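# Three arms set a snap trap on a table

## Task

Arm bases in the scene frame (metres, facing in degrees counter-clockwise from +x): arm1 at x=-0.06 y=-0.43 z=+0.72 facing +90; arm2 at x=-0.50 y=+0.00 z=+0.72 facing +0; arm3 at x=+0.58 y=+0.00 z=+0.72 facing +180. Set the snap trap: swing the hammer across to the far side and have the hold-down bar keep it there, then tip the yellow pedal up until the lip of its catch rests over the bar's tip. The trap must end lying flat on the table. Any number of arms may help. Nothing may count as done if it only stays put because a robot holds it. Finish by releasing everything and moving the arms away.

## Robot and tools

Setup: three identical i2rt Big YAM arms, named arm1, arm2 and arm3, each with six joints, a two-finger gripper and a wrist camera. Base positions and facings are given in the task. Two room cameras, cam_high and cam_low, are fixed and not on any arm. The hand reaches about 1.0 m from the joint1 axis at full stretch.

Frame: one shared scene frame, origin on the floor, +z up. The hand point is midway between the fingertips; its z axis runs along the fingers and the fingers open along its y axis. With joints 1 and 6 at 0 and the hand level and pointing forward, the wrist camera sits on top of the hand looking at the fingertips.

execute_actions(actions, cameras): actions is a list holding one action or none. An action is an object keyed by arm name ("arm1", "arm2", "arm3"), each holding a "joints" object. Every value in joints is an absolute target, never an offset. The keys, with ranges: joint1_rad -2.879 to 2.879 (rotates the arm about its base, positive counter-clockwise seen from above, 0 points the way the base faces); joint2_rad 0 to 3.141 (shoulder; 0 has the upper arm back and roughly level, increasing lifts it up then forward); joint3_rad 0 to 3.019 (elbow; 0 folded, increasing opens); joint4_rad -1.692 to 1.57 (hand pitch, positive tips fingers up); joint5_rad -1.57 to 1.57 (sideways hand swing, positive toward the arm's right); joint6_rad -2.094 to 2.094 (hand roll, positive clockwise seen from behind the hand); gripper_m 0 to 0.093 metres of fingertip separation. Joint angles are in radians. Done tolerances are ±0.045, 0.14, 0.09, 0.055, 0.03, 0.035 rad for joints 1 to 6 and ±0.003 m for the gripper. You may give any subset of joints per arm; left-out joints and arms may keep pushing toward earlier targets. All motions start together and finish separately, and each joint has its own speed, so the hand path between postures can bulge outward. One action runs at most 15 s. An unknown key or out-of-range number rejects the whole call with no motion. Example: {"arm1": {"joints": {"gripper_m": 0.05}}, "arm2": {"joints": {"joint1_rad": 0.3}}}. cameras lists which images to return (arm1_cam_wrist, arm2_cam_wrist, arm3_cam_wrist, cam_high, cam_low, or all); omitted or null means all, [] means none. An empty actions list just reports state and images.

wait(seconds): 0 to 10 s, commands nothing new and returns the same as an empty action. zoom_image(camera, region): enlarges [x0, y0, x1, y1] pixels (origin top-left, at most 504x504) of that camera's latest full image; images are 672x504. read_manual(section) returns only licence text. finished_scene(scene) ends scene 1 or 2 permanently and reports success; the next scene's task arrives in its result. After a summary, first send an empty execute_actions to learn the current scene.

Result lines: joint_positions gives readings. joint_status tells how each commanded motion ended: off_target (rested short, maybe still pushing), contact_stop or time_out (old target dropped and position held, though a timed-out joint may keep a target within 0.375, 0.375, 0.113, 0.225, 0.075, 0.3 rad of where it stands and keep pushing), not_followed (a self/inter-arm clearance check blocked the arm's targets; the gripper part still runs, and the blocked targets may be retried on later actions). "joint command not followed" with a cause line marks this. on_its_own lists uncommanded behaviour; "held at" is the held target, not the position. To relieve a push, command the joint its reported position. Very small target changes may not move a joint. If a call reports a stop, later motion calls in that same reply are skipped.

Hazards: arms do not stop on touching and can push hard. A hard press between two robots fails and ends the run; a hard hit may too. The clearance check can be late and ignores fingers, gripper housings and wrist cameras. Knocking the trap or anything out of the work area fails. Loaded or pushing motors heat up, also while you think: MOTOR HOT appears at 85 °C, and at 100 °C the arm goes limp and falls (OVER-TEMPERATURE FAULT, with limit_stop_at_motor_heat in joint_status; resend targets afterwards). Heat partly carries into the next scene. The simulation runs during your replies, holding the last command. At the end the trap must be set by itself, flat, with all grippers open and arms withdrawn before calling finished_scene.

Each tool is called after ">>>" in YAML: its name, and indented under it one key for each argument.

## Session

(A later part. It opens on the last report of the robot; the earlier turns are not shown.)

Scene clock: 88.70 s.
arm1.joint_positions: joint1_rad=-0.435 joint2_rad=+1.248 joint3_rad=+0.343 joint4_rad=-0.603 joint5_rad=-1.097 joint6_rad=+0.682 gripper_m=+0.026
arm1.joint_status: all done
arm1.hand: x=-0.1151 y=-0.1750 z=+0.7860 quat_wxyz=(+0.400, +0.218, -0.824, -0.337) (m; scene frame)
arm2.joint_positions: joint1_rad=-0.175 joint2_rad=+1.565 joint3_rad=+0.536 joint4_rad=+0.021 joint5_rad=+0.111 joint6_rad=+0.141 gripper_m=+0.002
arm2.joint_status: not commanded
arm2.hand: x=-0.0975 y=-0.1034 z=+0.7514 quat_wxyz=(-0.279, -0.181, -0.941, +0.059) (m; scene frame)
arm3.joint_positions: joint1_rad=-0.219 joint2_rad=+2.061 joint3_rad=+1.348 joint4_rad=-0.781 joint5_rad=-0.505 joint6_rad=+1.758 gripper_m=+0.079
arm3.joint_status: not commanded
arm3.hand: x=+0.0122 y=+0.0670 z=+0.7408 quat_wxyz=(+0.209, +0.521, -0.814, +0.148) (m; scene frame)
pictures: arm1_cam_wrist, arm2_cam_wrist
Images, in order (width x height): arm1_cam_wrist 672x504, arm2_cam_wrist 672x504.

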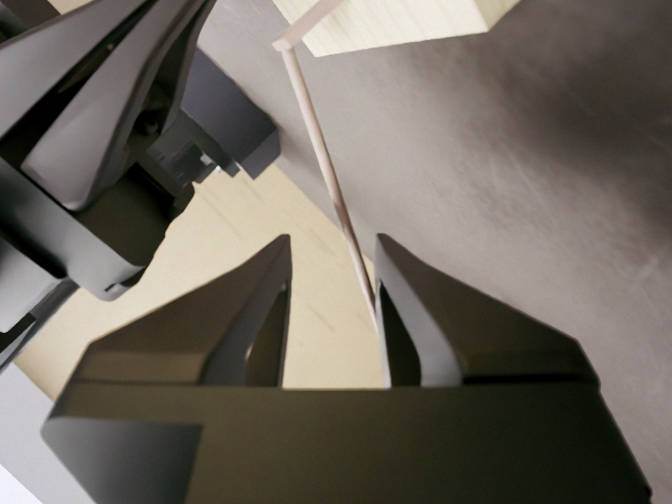

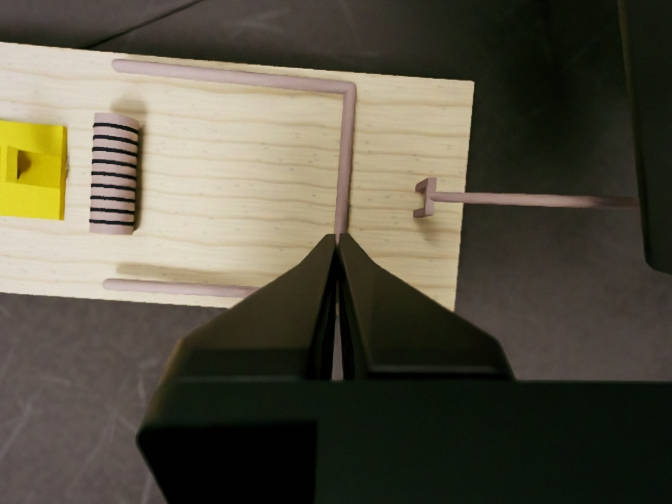

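>>> execute_actions:
  actions:
    - {"arm1":{"joints":{"joint1_rad":-0.45,"joint2_rad":1.28,"joint3_rad":0.48,"joint4_rad":-0.69,"joint6_rad":1.5}}}

Scene clock: 90.87 s.
arm1.joint_positions: joint1_rad=-0.441 joint2_rad=+1.276 joint3_rad=+0.455 joint4_rad=-0.675 joint5_rad=-1.097 joint6_rad=+1.482 gripper_m=+0.026
arm1.joint_status: all done
arm1.hand: x=-0.0988 y=-0.1411 z=+0.8083 quat_wxyz=(+0.498, -0.120, -0.844, -0.161) (m; scene frame)
arm2.joint_positions: joint1_rad=-0.175 joint2_rad=+1.565 joint3_rad=+0.536 joint4_rad=+0.021 joint5_rad=+0.111 joint6_rad=+0.141 gripper_m=+0.002
arm2.joint_status: not commanded
arm2.hand: x=-0.0975 y=-0.1034 z=+0.7514 quat_wxyz=(-0.279, -0.181, -0.941, +0.059) (m; scene frame)
arm3.joint_positions: joint1_rad=-0.219 joint2_rad=+2.061 joint3_rad=+1.348 joint4_rad=-0.781 joint5_rad=-0.505 joint6_rad=+1.758 gripper_m=+0.079
arm3.joint_status: not commanded
arm3.hand: x=+0.0122 y=+0.0670 z=+0.7408 quat_wxyz=(+0.209, +0.521, -0.814, +0.148) (m; scene frame)
pictures: arm1_cam_wrist, arm2_cam_wrist, arm3_cam_wrist, cam_high, cam_low
Images, in order (width x height): arm1_cam_wrist 672x504, arm2_cam_wrist 672x504, arm3_cam_wrist 672x504, cam_high 672x504, cam_low 672x504.

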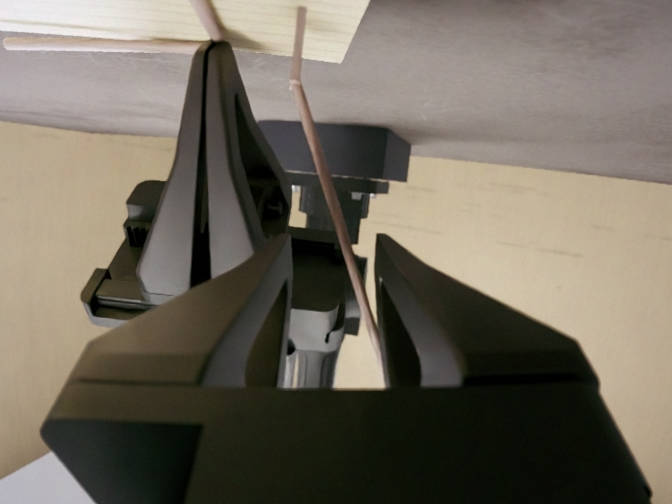

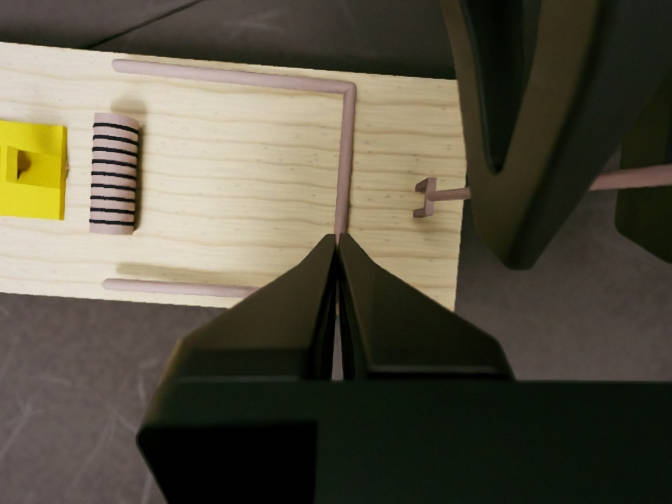

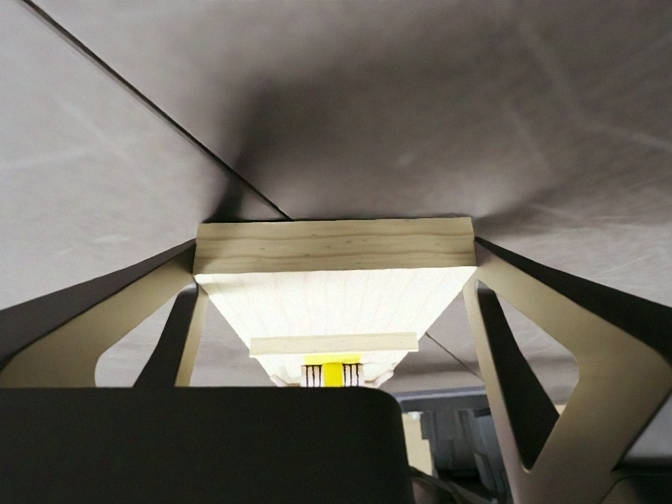

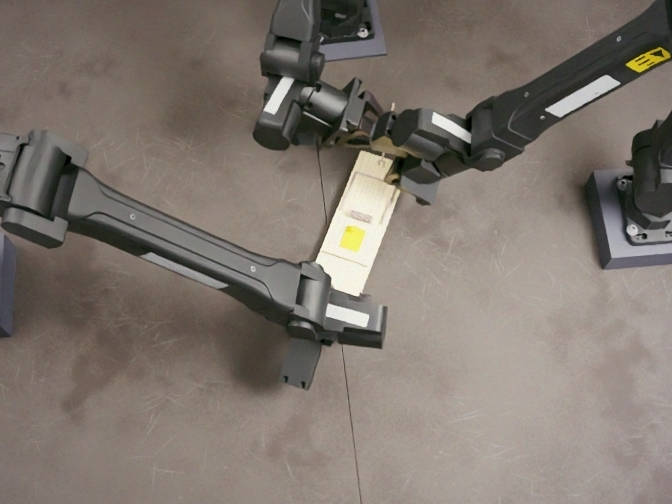

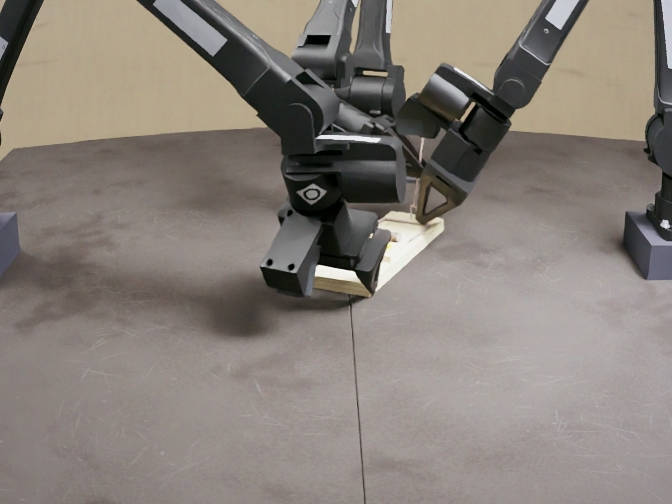

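>>> execute_actions:
  actions:
    - {"arm2":{"joints":{"joint2_rad":1.68,"joint3_rad":0.43,"joint4_rad":0.35}}}
  cameras: ["arm2_cam_wrist","cam_low"]

Scene clock: 92.33 s.
arm1.joint_positions: joint1_rad=-0.441 joint2_rad=+1.276 joint3_rad=+0.455 joint4_rad=-0.675 joint5_rad=-1.097 joint6_rad=+1.482 gripper_m=+0.026
arm1.joint_status: not commanded
arm1.hand: x=-0.0988 y=-0.1411 z=+0.8083 quat_wxyz=(+0.498, -0.120, -0.844, -0.161) (m; scene frame)
arm2.joint_positions: joint1_rad=-0.175 joint2_rad=+1.601 joint3_rad=+0.422 joint4_rad=+0.356 joint5_rad=+0.111 joint6_rad=+0.141 gripper_m=+0.002
arm2.joint_status: all done
arm2.hand: x=-0.0990 y=-0.1031 z=+0.7506 quat_wxyz=(-0.367, -0.181, -0.911, +0.060) (m; scene frame)
arm3.joint_positions: joint1_rad=-0.219 joint2_rad=+2.062 joint3_rad=+1.348 joint4_rad=-0.781 joint5_rad=-0.505 joint6_rad=+1.759 gripper_m=+0.079
arm3.joint_status: not commanded
arm3.hand: x=+0.0124 y=+0.0669 z=+0.7406 quat_wxyz=(+0.209, +0.520, -0.815, +0.149) (m; scene frame)
pictures: arm2_cam_wrist, cam_low
Images, in order (width x height): arm2_cam_wrist 672x504, cam_low 672x504.

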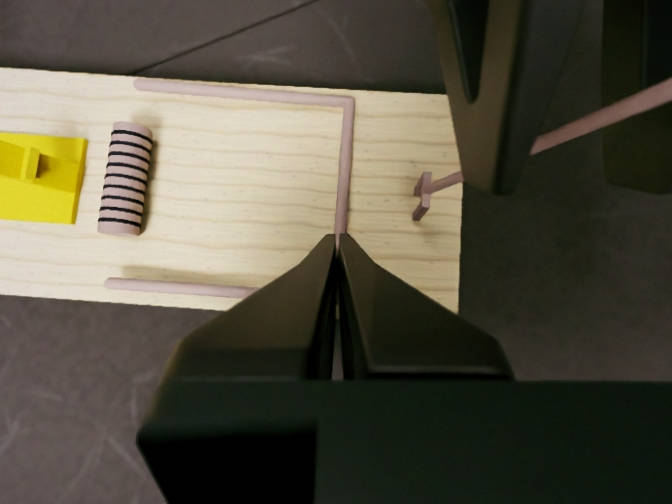

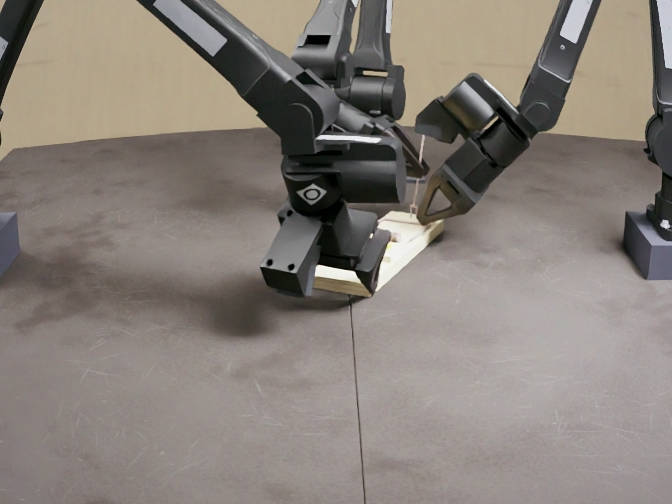

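>>> execute_actions:
  actions:
    - {"arm2":{"joints":{"joint2_rad":1.77,"joint3_rad":0.37,"joint4_rad":0.70}}}
  cameras: ["arm2_cam_wrist"]

>>> execute_actions:
  actions:
    - {"arm1":{"joints":{"joint1_rad":-0.465,"joint2_rad":1.40,"joint3_rad":0.585,"joint4_rad":-0.67,"joint6_rad":2.0,"gripper_m":0.016}}}
  cameras: ["arm2_cam_wrist","cam_low","arm1_cam_wrist"]

Scene clock: 93.83 s.
arm1.joint_positions: joint1_rad=-0.441 joint2_rad=+1.276 joint3_rad=+0.455 joint4_rad=-0.675 joint5_rad=-1.097 joint6_rad=+1.482 gripper_m=+0.026
arm1.joint_status: not commanded
arm1.hand: x=-0.0988 y=-0.1411 z=+0.8083 quat_wxyz=(+0.498, -0.120, -0.844, -0.161) (m; scene frame)
arm2.joint_positions: joint1_rad=-0.175 joint2_rad=+1.714 joint3_rad=+0.349 joint4_rad=+0.714 joint5_rad=+0.117 joint6_rad=+0.141 gripper_m=+0.002
arm2.joint_status: all done
arm2.hand: x=-0.0970 y=-0.1046 z=+0.7496 quat_wxyz=(-0.445, -0.181, -0.875, +0.063) (m; scene frame)
arm3.joint_positions: joint1_rad=-0.219 joint2_rad=+2.062 joint3_rad=+1.348 joint4_rad=-0.791 joint5_rad=-0.508 joint6_rad=+1.751 gripper_m=+0.079
arm3.joint_status: not commanded
arm3.hand: x=+0.0145 y=+0.0659 z=+0.7403 quat_wxyz=(+0.207, +0.522, -0.813, +0.152) (m; scene frame)
pictures: arm2_cam_wrist
Images, in order (width x height): arm2_cam_wrist 672x504.

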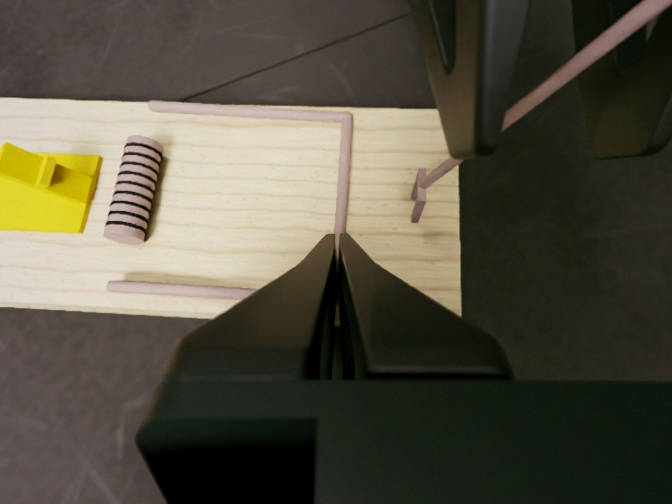

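Scene clock: 95.33 s.
arm1.joint_positions: joint1_rad=-0.456 joint2_rad=+1.398 joint3_rad=+0.555 joint4_rad=-0.675 joint5_rad=-1.097 joint6_rad=+1.982 gripper_m=+0.016
arm1.joint_status: all done
arm1.hand: x=-0.0788 y=-0.1068 z=+0.8049 quat_wxyz=(+0.522, -0.336, -0.783, -0.027) (m; scene frame)
arm2.joint_positions: joint1_rad=-0.175 joint2_rad=+1.714 joint3_rad=+0.349 joint4_rad=+0.714 joint5_rad=+0.117 joint6_rad=+0.141 gripper_m=+0.002
arm2.joint_status: not commanded
arm2.hand: x=-0.0970 y=-0.1046 z=+0.7496 quat_wxyz=(-0.445, -0.181, -0.875, +0.063) (m; scene frame)
arm3.joint_positions: joint1_rad=-0.219 joint2_rad=+2.062 joint3_rad=+1.348 joint4_rad=-0.791 joint5_rad=-0.508 joint6_rad=+1.751 gripper_m=+0.079
arm3.joint_status: not commanded
arm3.hand: x=+0.0145 y=+0.0659 z=+0.7403 quat_wxyz=(+0.207, +0.522, -0.813, +0.152) (m; scene frame)
pictures: arm1_cam_wrist, arm2_cam_wrist, cam_low
Images, in order (width x height): arm1_cam_wrist 672x504, arm2_cam_wrist 672x504, cam_low 672x504.

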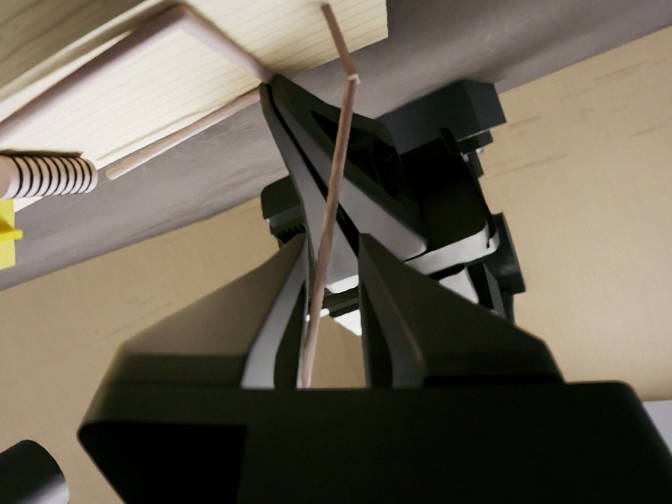

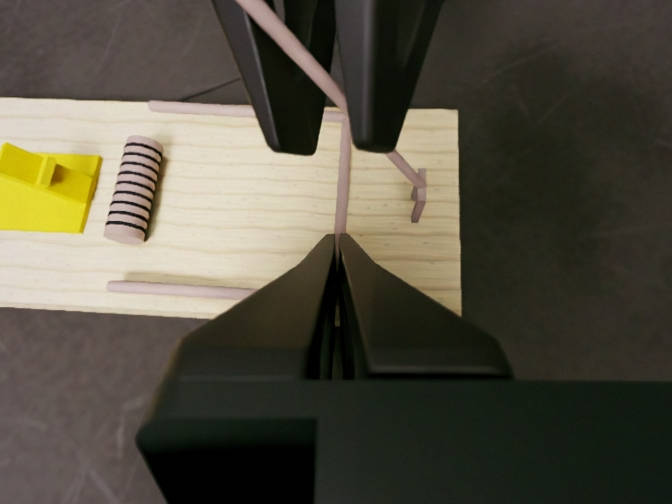

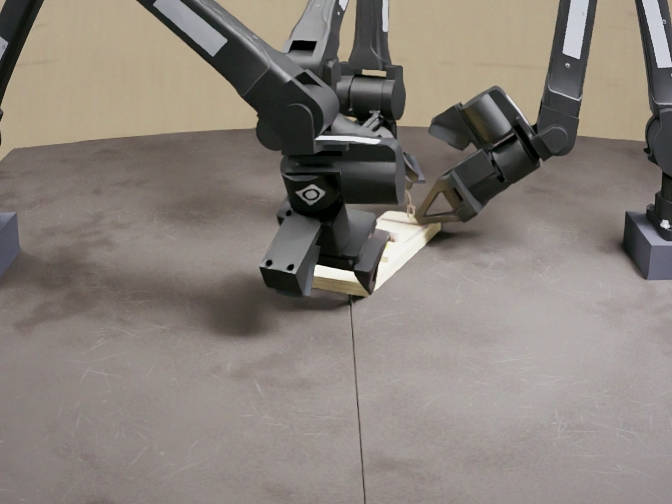

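>>> execute_actions:
  actions:
    - {"arm1":{"joints":{"joint1_rad":-0.62}}}
  cameras: ["arm2_cam_wrist","arm1_cam_wrist","cam_high"]

>>> zoom_image:
  camera: "arm2_cam_wrist"
  region: [0, 90, 220, 260]

Scene clock: 96.37 s.
arm1.joint_positions: joint1_rad=-0.618 joint2_rad=+1.398 joint3_rad=+0.555 joint4_rad=-0.675 joint5_rad=-1.097 joint6_rad=+1.982 gripper_m=+0.016
arm1.joint_status: all done
arm1.hand: x=-0.0263 y=-0.1080 z=+0.8047 quat_wxyz=(+0.518, -0.399, -0.753, -0.069) (m; scene frame)
arm2.joint_positions: joint1_rad=-0.175 joint2_rad=+1.714 joint3_rad=+0.349 joint4_rad=+0.714 joint5_rad=+0.117 joint6_rad=+0.141 gripper_m=+0.002
arm2.joint_status: not commanded
arm2.hand: x=-0.0970 y=-0.1046 z=+0.7496 quat_wxyz=(-0.445, -0.181, -0.875, +0.063) (m; scene frame)
arm3.joint_positions: joint1_rad=-0.219 joint2_rad=+2.062 joint3_rad=+1.348 joint4_rad=-0.791 joint5_rad=-0.508 joint6_rad=+1.751 gripper_m=+0.079
arm3.joint_status: not commanded
arm3.hand: x=+0.0145 y=+0.0659 z=+0.7403 quat_wxyz=(+0.207, +0.522, -0.813, +0.152) (m; scene frame)
pictures: arm1_cam_wrist, arm2_cam_wrist, cam_high
Images, in order (width x height): arm1_cam_wrist 672x504, arm2_cam_wrist 672x504, cam_high 672x504.

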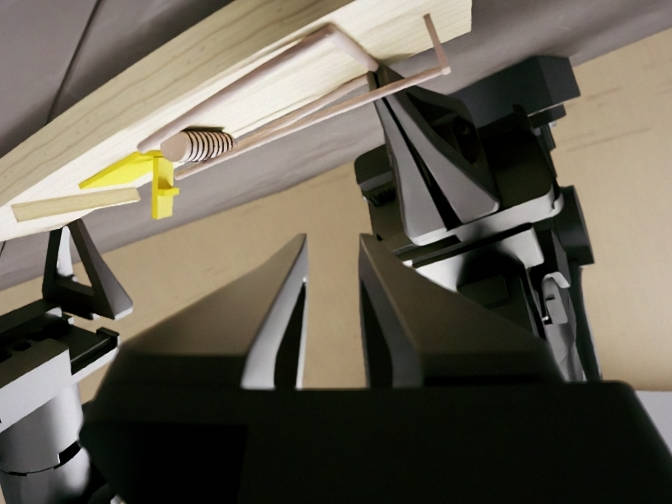

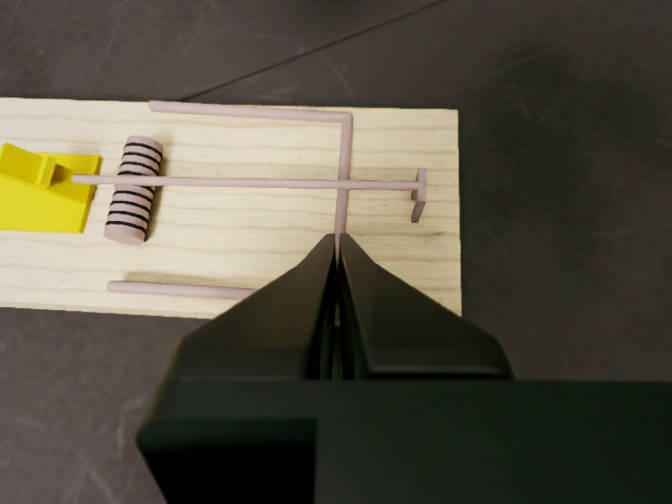

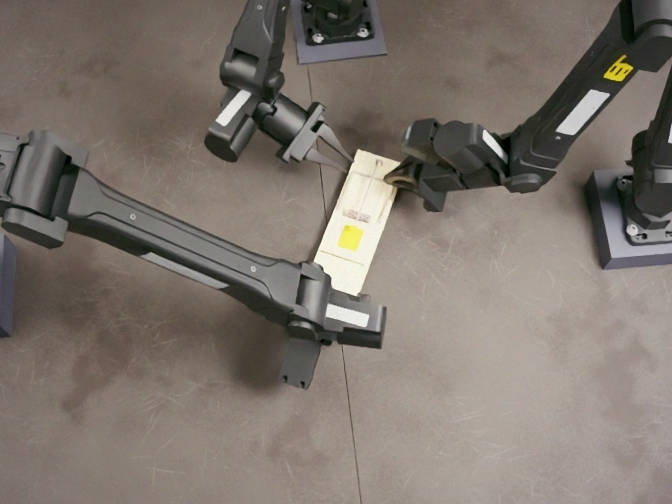

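Region (0, 90, 220, 260) of arm2_cam_wrist's 672x504 image, scaled by 2.291, with more detail than that image has; it fills the top 389 rows of this view, and the rest is white.

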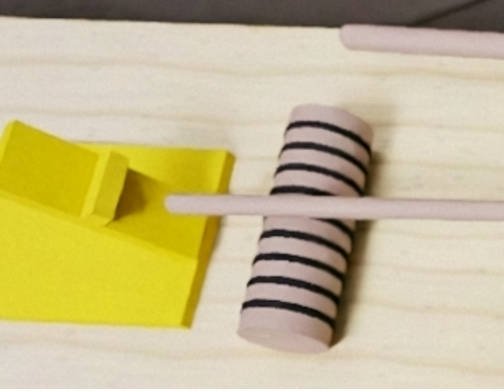

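>>> execute_actions:
  actions:
    - {"arm1":{"joints":{"joint2_rad":1.1,"joint3_rad":0.9,"joint4_rad":-0.765,"gripper_m":0}}}
  cameras: []

>>> execute_actions:
  actions:
    - {"arm1":{"joints":{"joint1_rad":-0.09,"joint5_rad":0,"joint6_rad":-1.2}}}
  cameras: []

>>> execute_actions:
  actions:
    - {"arm1":{"joints":{"joint2_rad":1.39,"joint3_rad":0.92}}}

Scene clock: 98.27 s.
arm1.joint_positions: joint1_rad=-0.618 joint2_rad=+1.093 joint3_rad=+0.875 joint4_rad=-0.748 joint5_rad=-1.099 joint6_rad=+1.983 gripper_m=+0.001
arm1.joint_status: all done
arm1.hand: x=+0.0200 y=-0.0402 z=+1.0171 quat_wxyz=(+0.475, -0.257, -0.787, -0.298) (m; scene frame)
arm2.joint_positions: joint1_rad=-0.175 joint2_rad=+1.714 joint3_rad=+0.349 joint4_rad=+0.714 joint5_rad=+0.117 joint6_rad=+0.141 gripper_m=+0.002
arm2.joint_status: not commanded
arm2.hand: x=-0.0970 y=-0.1046 z=+0.7496 quat_wxyz=(-0.445, -0.181, -0.875, +0.063) (m; scene frame)
arm3.joint_positions: joint1_rad=-0.219 joint2_rad=+2.062 joint3_rad=+1.348 joint4_rad=-0.791 joint5_rad=-0.508 joint6_rad=+1.751 gripper_m=+0.079
arm3.joint_status: not commanded
arm3.hand: x=+0.0145 y=+0.0659 z=+0.7403 quat_wxyz=(+0.207, +0.522, -0.813, +0.152) (m; scene frame)
pictures: none
No camera images: the call's "cameras" was empty. Leave "cameras" out to get every camera's image.

Scene clock: 101.03 s.
arm1.joint_positions: joint1_rad=-0.093 joint2_rad=+1.093 joint3_rad=+0.875 joint4_rad=-0.749 joint5_rad=-0.004 joint6_rad=-1.182 gripper_m=+0.001
arm1.joint_status: all done
arm1.hand: x=-0.0305 y=-0.0105 z=+0.9400 quat_wxyz=(-0.293, +0.930, -0.217, -0.051) (m; scene frame)
arm2.joint_positions: joint1_rad=-0.175 joint2_rad=+1.714 joint3_rad=+0.349 joint4_rad=+0.714 joint5_rad=+0.117 joint6_rad=+0.141 gripper_m=+0.002
arm2.joint_status: not commanded
arm2.hand: x=-0.0970 y=-0.1046 z=+0.7496 quat_wxyz=(-0.445, -0.181, -0.875, +0.063) (m; scene frame)
arm3.joint_positions: joint1_rad=-0.219 joint2_rad=+2.062 joint3_rad=+1.348 joint4_rad=-0.791 joint5_rad=-0.508 joint6_rad=+1.751 gripper_m=+0.079
arm3.joint_status: not commanded
arm3.hand: x=+0.0145 y=+0.0659 z=+0.7403 quat_wxyz=(+0.207, +0.522, -0.813, +0.152) (m; scene frame)
pictures: none
No camera images: the call's "cameras" was empty. Leave "cameras" out to get every camera's image.

Scene clock: 102.13 s.
arm1.joint_positions: joint1_rad=-0.093 joint2_rad=+1.405 joint3_rad=+0.875 joint4_rad=-0.749 joint5_rad=-0.004 joint6_rad=-1.182 gripper_m=+0.001
arm1.joint_status: all done
arm1.hand: x=-0.0304 y=-0.0044 z=+0.8138 quat_wxyz=(-0.143, +0.964, -0.224, -0.026) (m; scene frame)
arm2.joint_positions: joint1_rad=-0.175 joint2_rad=+1.714 joint3_rad=+0.349 joint4_rad=+0.714 joint5_rad=+0.117 joint6_rad=+0.141 gripper_m=+0.002
arm2.joint_status: not commanded
arm2.hand: x=-0.0970 y=-0.1046 z=+0.7496 quat_wxyz=(-0.445, -0.181, -0.875, +0.063) (m; scene frame)
arm3.joint_positions: joint1_rad=-0.219 joint2_rad=+2.062 joint3_rad=+1.348 joint4_rad=-0.791 joint5_rad=-0.508 joint6_rad=+1.751 gripper_m=+0.079
arm3.joint_status: not commanded
arm3.hand: x=+0.0145 y=+0.0659 z=+0.7403 quat_wxyz=(+0.207, +0.522, -0.813, +0.152) (m; scene frame)
pictures: arm1_cam_wrist, arm2_cam_wrist, arm3_cam_wrist, cam_high, cam_low
Images, in order (width x height): arm1_cam_wrist 672x504, arm2_cam_wrist 672x504, arm3_cam_wrist 672x504, cam_high 672x504, cam_low 672x504.

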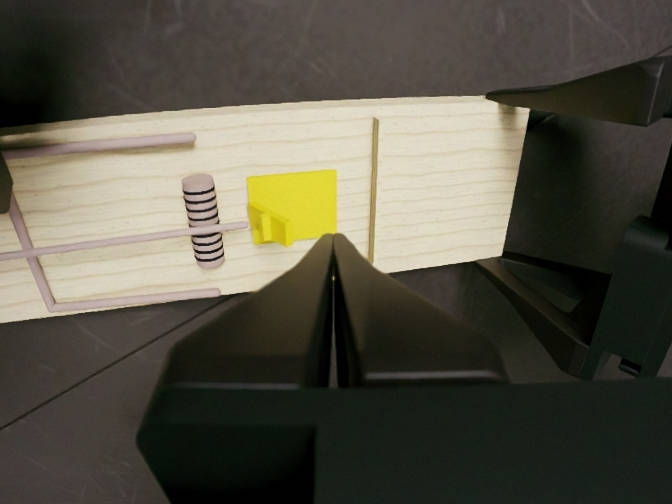

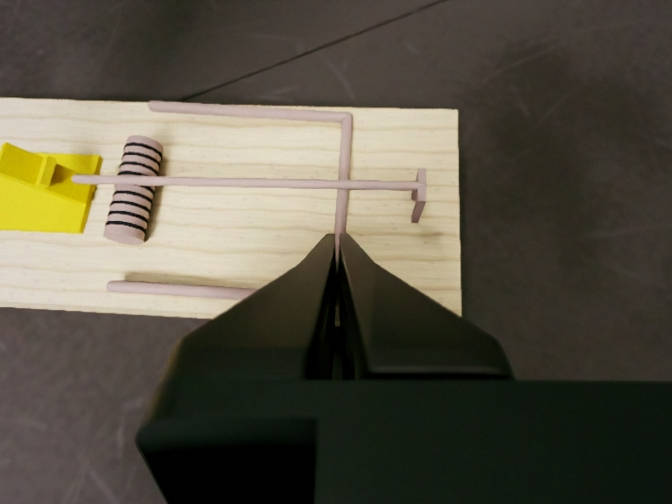

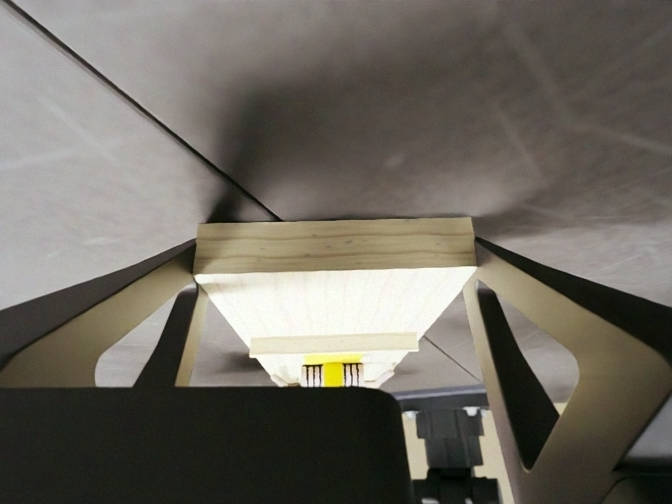

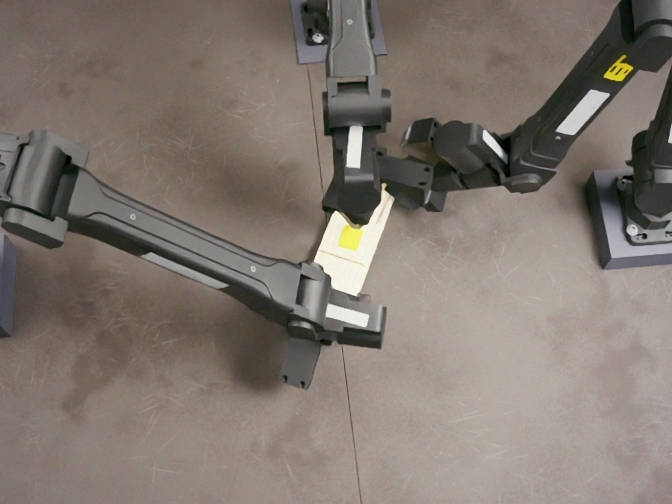

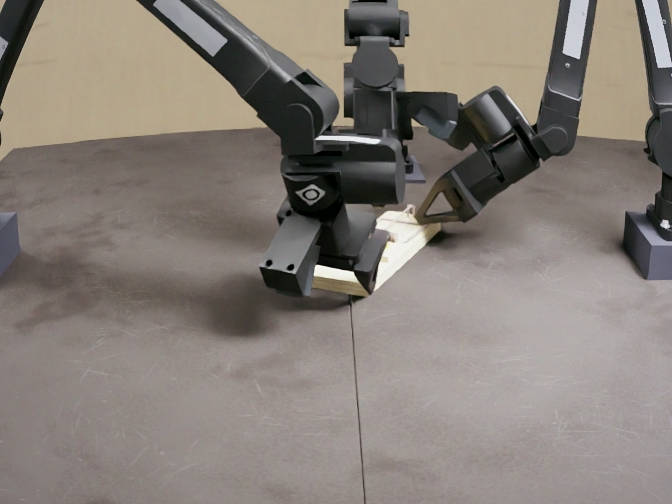

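>>> execute_actions:
  actions:
    - {"arm1":{"joints":{"joint2_rad":1.57,"joint3_rad":1.12,"joint4_rad":-1.065}}}
  cameras: ["arm1_cam_wrist","cam_high"]

Scene clock: 103.47 s.
arm1.joint_positions: joint1_rad=-0.093 joint2_rad=+1.569 joint3_rad=+1.072 joint4_rad=-1.048 joint5_rad=-0.004 joint6_rad=-1.183 gripper_m=+0.001
arm1.joint_status: all done
arm1.hand: x=-0.0301 y=+0.0001 z=+0.8084 quat_wxyz=(-0.012, +0.974, -0.226, -0.005) (m; scene frame)
arm2.joint_positions: joint1_rad=-0.175 joint2_rad=+1.714 joint3_rad=+0.349 joint4_rad=+0.714 joint5_rad=+0.117 joint6_rad=+0.141 gripper_m=+0.002
arm2.joint_status: not commanded
arm2.hand: x=-0.0970 y=-0.1046 z=+0.7496 quat_wxyz=(-0.445, -0.181, -0.875, +0.063) (m; scene frame)
arm3.joint_positions: joint1_rad=-0.219 joint2_rad=+2.062 joint3_rad=+1.348 joint4_rad=-0.791 joint5_rad=-0.508 joint6_rad=+1.751 gripper_m=+0.079
arm3.joint_status: not commanded
arm3.hand: x=+0.0145 y=+0.0659 z=+0.7403 quat_wxyz=(+0.207, +0.522, -0.813, +0.152) (m; scene frame)
pictures: arm1_cam_wrist, cam_high
Images, in order (width x height): arm1_cam_wrist 672x504, cam_high 672x504.

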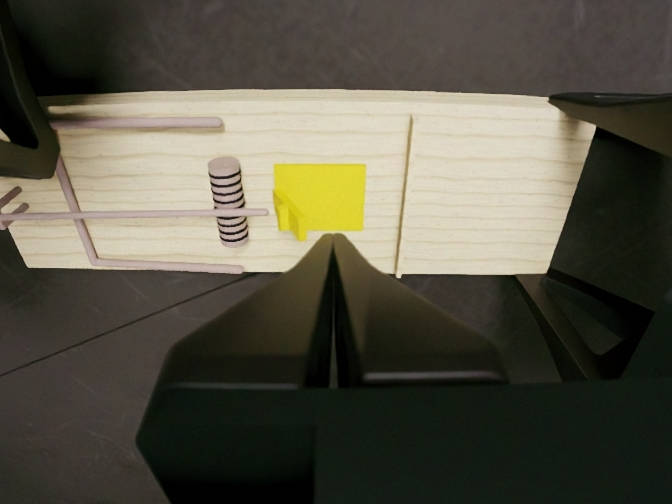

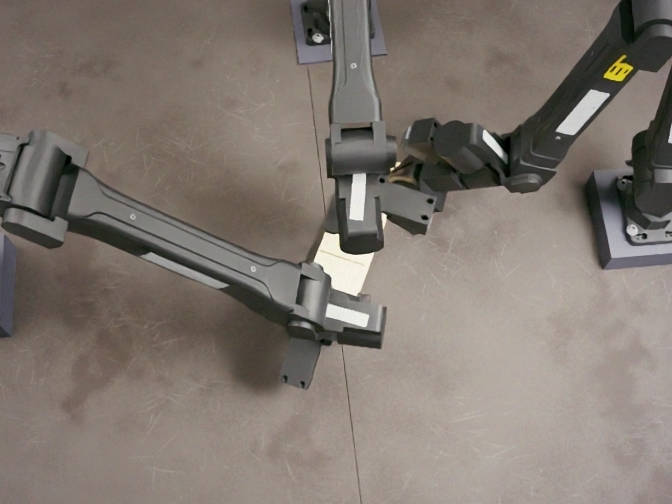

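>>> execute_actions:
  actions:
    - {"arm1":{"joints":{"joint1_rad":-0.125,"joint2_rad":1.635}}}
  cameras: ["arm1_cam_wrist","arm2_cam_wrist"]

Scene clock: 104.53 s.
arm1.joint_positions: joint1_rad=-0.120 joint2_rad=+1.634 joint3_rad=+1.073 joint4_rad=-1.048 joint5_rad=-0.003 joint6_rad=-1.183 gripper_m=+0.001
arm1.joint_status: all done
arm1.hand: x=-0.0190 y=-0.0042 z=+0.7822 quat_wxyz=(+0.019, +0.971, -0.239, +0.000) (m; scene frame)
arm2.joint_positions: joint1_rad=-0.175 joint2_rad=+1.714 joint3_rad=+0.349 joint4_rad=+0.714 joint5_rad=+0.117 joint6_rad=+0.141 gripper_m=+0.002
arm2.joint_status: not commanded
arm2.hand: x=-0.0970 y=-0.1046 z=+0.7496 quat_wxyz=(-0.445, -0.181, -0.875, +0.063) (m; scene frame)
arm3.joint_positions: joint1_rad=-0.219 joint2_rad=+2.062 joint3_rad=+1.348 joint4_rad=-0.791 joint5_rad=-0.508 joint6_rad=+1.751 gripper_m=+0.079
arm3.joint_status: not commanded
arm3.hand: x=+0.0145 y=+0.0659 z=+0.7403 quat_wxyz=(+0.207, +0.522, -0.813, +0.152) (m; scene frame)
pictures: arm1_cam_wrist, arm2_cam_wrist
Images, in order (width x height): arm1_cam_wrist 672x504, arm2_cam_wrist 672x504.

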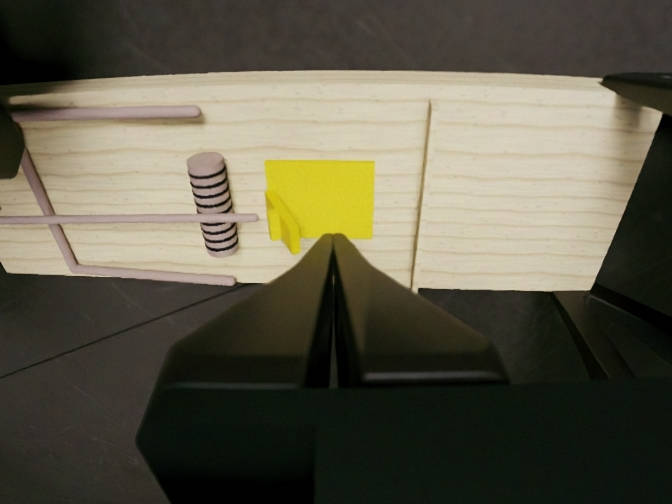

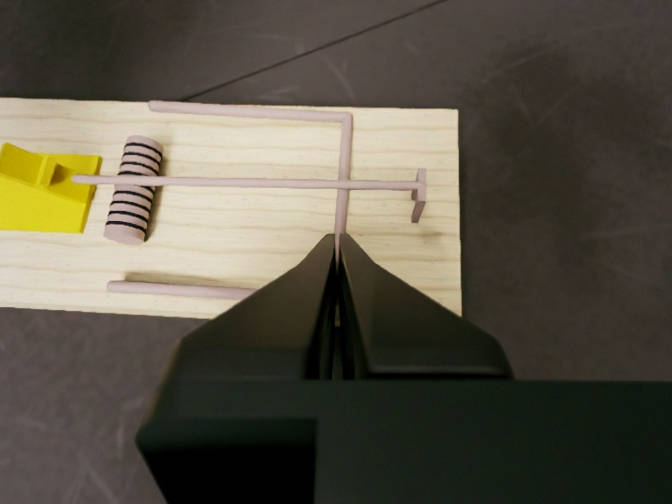

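>>> execute_actions:
  actions:
    - {"arm1":{"joints":{"joint2_rad":1.655}}}
  cameras: []

>>> execute_actions:
  actions:
    - {"arm1":{"joints":{"joint4_rad":-1.14,"joint1_rad":-0.105}}}
  cameras: ["arm1_cam_wrist","arm2_cam_wrist"]

Scene clock: 105.17 s.
arm1.joint_positions: joint1_rad=-0.120 joint2_rad=+1.634 joint3_rad=+1.073 joint4_rad=-1.048 joint5_rad=-0.003 joint6_rad=-1.183 gripper_m=+0.001
arm1.joint_status: joint2_rad not_followed (moved +0.000 of +0.021)
arm1.hand: x=-0.0190 y=-0.0042 z=+0.7822 quat_wxyz=(+0.019, +0.971, -0.239, +0.000) (m; scene frame)
arm2.joint_positions: joint1_rad=-0.175 joint2_rad=+1.714 joint3_rad=+0.349 joint4_rad=+0.714 joint5_rad=+0.117 joint6_rad=+0.141 gripper_m=+0.002
arm2.joint_status: not commanded
arm2.hand: x=-0.0970 y=-0.1046 z=+0.7496 quat_wxyz=(-0.445, -0.181, -0.875, +0.063) (m; scene frame)
arm3.joint_positions: joint1_rad=-0.219 joint2_rad=+2.062 joint3_rad=+1.348 joint4_rad=-0.791 joint5_rad=-0.508 joint6_rad=+1.751 gripper_m=+0.079
arm3.joint_status: not commanded
arm3.hand: x=+0.0145 y=+0.0659 z=+0.7403 quat_wxyz=(+0.207, +0.522, -0.813, +0.152) (m; scene frame)
pictures: none
joint command not followed: on one or more control steps a check withheld the commanded joint targets of the arm1 arm, and it was not sent them on those steps. On the call's last step the targets were still withheld.
cause: the commanded joint targets would bring a part of the robot too close to another arm (this arm's wrist (the part past joint 4) and the other arm's wrist (the part past joint 4)); next, command targets that bring no part of the robot closer to that arm.
No camera images: the call's "cameras" was empty. Leave "cameras" out to get every camera's image.

Scene clock: 105.87 s.
arm1.joint_positions: joint1_rad=-0.114 joint2_rad=+1.641 joint3_rad=+1.074 joint4_rad=-1.124 joint5_rad=-0.003 joint6_rad=-1.183 gripper_m=+0.001
arm1.joint_status: all done
arm1.hand: x=-0.0234 y=-0.0228 z=+0.7813 quat_wxyz=(+0.060, +0.970, -0.236, +0.006) (m; scene frame)
arm2.joint_positions: joint1_rad=-0.175 joint2_rad=+1.714 joint3_rad=+0.349 joint4_rad=+0.714 joint5_rad=+0.117 joint6_rad=+0.141 gripper_m=+0.002
arm2.joint_status: not commanded
arm2.hand: x=-0.0970 y=-0.1046 z=+0.7496 quat_wxyz=(-0.445, -0.181, -0.875, +0.063) (m; scene frame)
arm3.joint_positions: joint1_rad=-0.219 joint2_rad=+2.062 joint3_rad=+1.348 joint4_rad=-0.791 joint5_rad=-0.508 joint6_rad=+1.751 gripper_m=+0.079
arm3.joint_status: not commanded
arm3.hand: x=+0.0145 y=+0.0659 z=+0.7403 quat_wxyz=(+0.207, +0.522, -0.813, +0.152) (m; scene frame)
pictures: arm1_cam_wrist, arm2_cam_wrist
joint command not followed: on one or more control steps a check withheld the commanded joint targets of the arm1 arm, and it was not sent them on those steps.
cause: the commanded joint targets would bring a part of the robot too close to another arm (this arm's wrist (the part past joint 4) and the other arm's wrist (the part past joint 4)); next, command targets that bring no part of the robot closer to that arm.
Images, in order (width x height): arm1_cam_wrist 672x504, arm2_cam_wrist 672x504.

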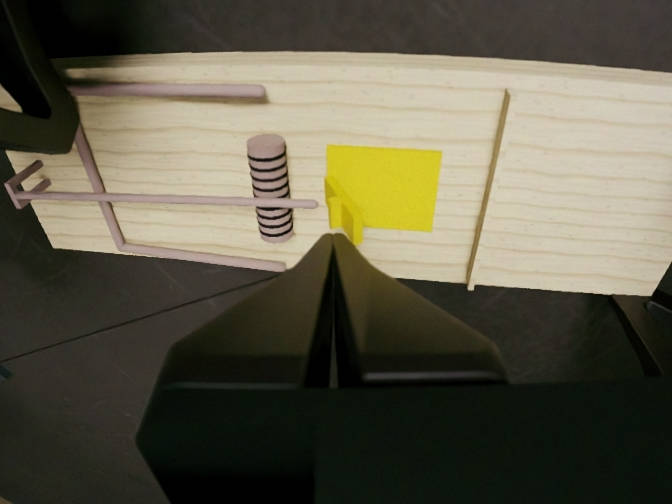

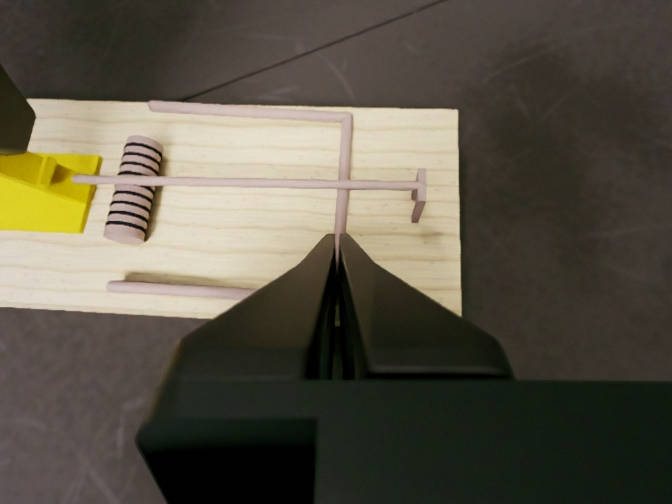

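>>> execute_actions:
  actions:
    - {"arm1":{"joints":{"joint1_rad":-0.095,"joint2_rad":1.5,"joint3_rad":0.945,"joint4_rad":-0.82}}}
  cameras: []

>>> execute_actions:
  actions:
    - {"arm1":{"joints":{"joint2_rad":1.56}}}
  cameras: ["arm1_cam_wrist","arm2_cam_wrist","cam_high"]

Scene clock: 107.17 s.
arm1.joint_positions: joint1_rad=-0.103 joint2_rad=+1.500 joint3_rad=+0.955 joint4_rad=-0.841 joint5_rad=-0.003 joint6_rad=-1.183 gripper_m=+0.001
arm1.joint_status: all done
arm1.hand: x=-0.0257 y=+0.0034 z=+0.8007 quat_wxyz=(-0.091, +0.969, -0.230, -0.017) (m; scene frame)
arm2.joint_positions: joint1_rad=-0.175 joint2_rad=+1.714 joint3_rad=+0.349 joint4_rad=+0.714 joint5_rad=+0.117 joint6_rad=+0.141 gripper_m=+0.002
arm2.joint_status: not commanded
arm2.hand: x=-0.0970 y=-0.1046 z=+0.7496 quat_wxyz=(-0.445, -0.181, -0.875, +0.063) (m; scene frame)
arm3.joint_positions: joint1_rad=-0.219 joint2_rad=+2.062 joint3_rad=+1.348 joint4_rad=-0.791 joint5_rad=-0.508 joint6_rad=+1.751 gripper_m=+0.079
arm3.joint_status: not commanded
arm3.hand: x=+0.0145 y=+0.0659 z=+0.7403 quat_wxyz=(+0.207, +0.522, -0.813, +0.152) (m; scene frame)
pictures: none
No camera images: the call's "cameras" was empty. Leave "cameras" out to get every camera's image.

Scene clock: 107.90 s.
arm1.joint_positions: joint1_rad=-0.103 joint2_rad=+1.558 joint3_rad=+0.955 joint4_rad=-0.839 joint5_rad=-0.003 joint6_rad=-1.183 gripper_m=+0.001
arm1.joint_status: all done
arm1.hand: x=-0.0260 y=-0.0002 z=+0.7769 quat_wxyz=(-0.063, +0.971, -0.231, -0.013) (m; scene frame)
arm2.joint_positions: joint1_rad=-0.175 joint2_rad=+1.714 joint3_rad=+0.349 joint4_rad=+0.714 joint5_rad=+0.117 joint6_rad=+0.141 gripper_m=+0.002
arm2.joint_status: not commanded
arm2.hand: x=-0.0970 y=-0.1046 z=+0.7496 quat_wxyz=(-0.445, -0.181, -0.875, +0.063) (m; scene frame)
arm3.joint_positions: joint1_rad=-0.219 joint2_rad=+2.062 joint3_rad=+1.348 joint4_rad=-0.791 joint5_rad=-0.508 joint6_rad=+1.751 gripper_m=+0.079
arm3.joint_status: not commanded
arm3.hand: x=+0.0145 y=+0.0659 z=+0.7403 quat_wxyz=(+0.207, +0.522, -0.813, +0.152) (m; scene frame)
pictures: arm1_cam_wrist, arm2_cam_wrist, cam_high
Images, in order (width x height): arm1_cam_wrist 672x504, arm2_cam_wrist 672x504, cam_high 672x504.

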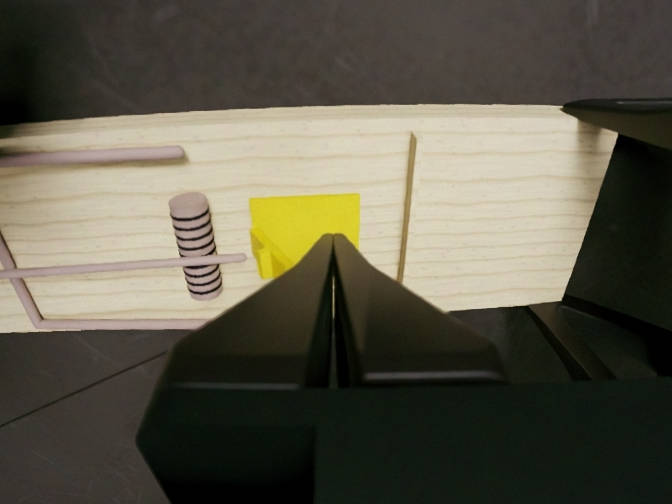

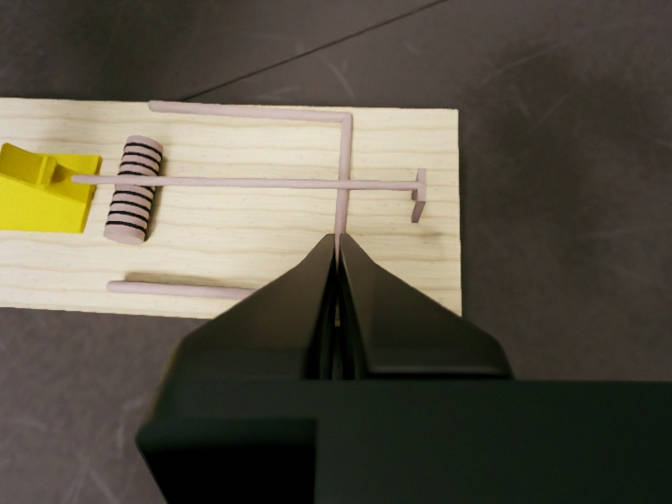

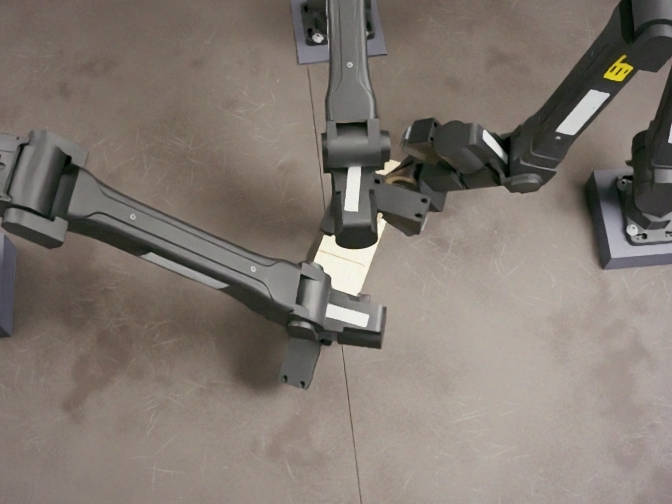

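A pure −y swing drifts toward +n, as needed.

>>> execute_actions:
  actions:
    - {"arm1":{"joints":{"joint4_rad":-0.95}}}
  cameras: ["arm1_cam_wrist","arm2_cam_wrist"]

Scene clock: 108.77 s.
arm1.joint_positions: joint1_rad=-0.103 joint2_rad=+1.558 joint3_rad=+0.955 joint4_rad=-0.928 joint5_rad=-0.003 joint6_rad=-1.183 gripper_m=+0.001
arm1.joint_status: all done
arm1.hand: x=-0.0277 y=-0.0219 z=+0.7751 quat_wxyz=(-0.019, +0.973, -0.231, -0.006) (m; scene frame)
arm2.joint_positions: joint1_rad=-0.175 joint2_rad=+1.714 joint3_rad=+0.349 joint4_rad=+0.714 joint5_rad=+0.117 joint6_rad=+0.141 gripper_m=+0.002
arm2.joint_status: not commanded
arm2.hand: x=-0.0970 y=-0.1046 z=+0.7496 quat_wxyz=(-0.445, -0.181, -0.875, +0.063) (m; scene frame)
arm3.joint_positions: joint1_rad=-0.219 joint2_rad=+2.062 joint3_rad=+1.348 joint4_rad=-0.791 joint5_rad=-0.508 joint6_rad=+1.751 gripper_m=+0.079
arm3.joint_status: not commanded
arm3.hand: x=+0.0145 y=+0.0659 z=+0.7403 quat_wxyz=(+0.207, +0.522, -0.813, +0.152) (m; scene frame)
pictures: arm1_cam_wrist, arm2_cam_wrist
Images, in order (width x height): arm1_cam_wrist 672x504, arm2_cam_wrist 672x504.

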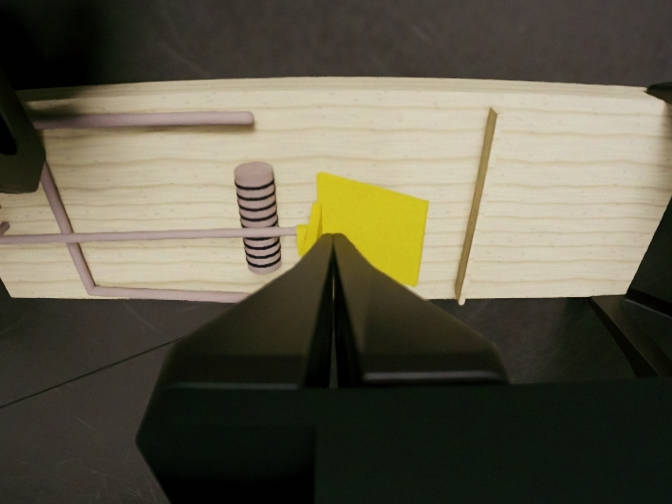

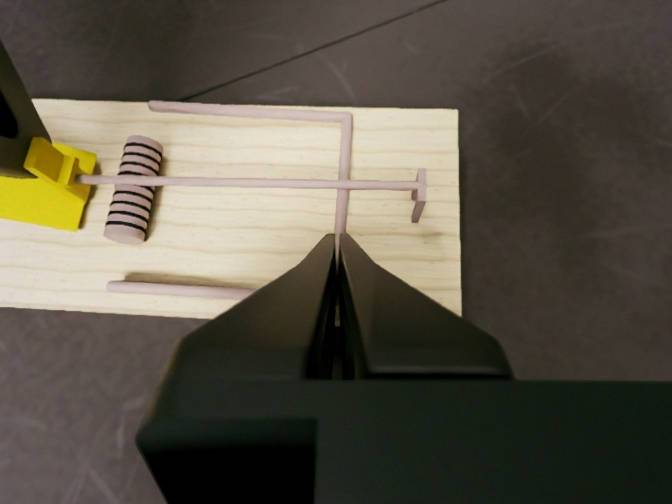

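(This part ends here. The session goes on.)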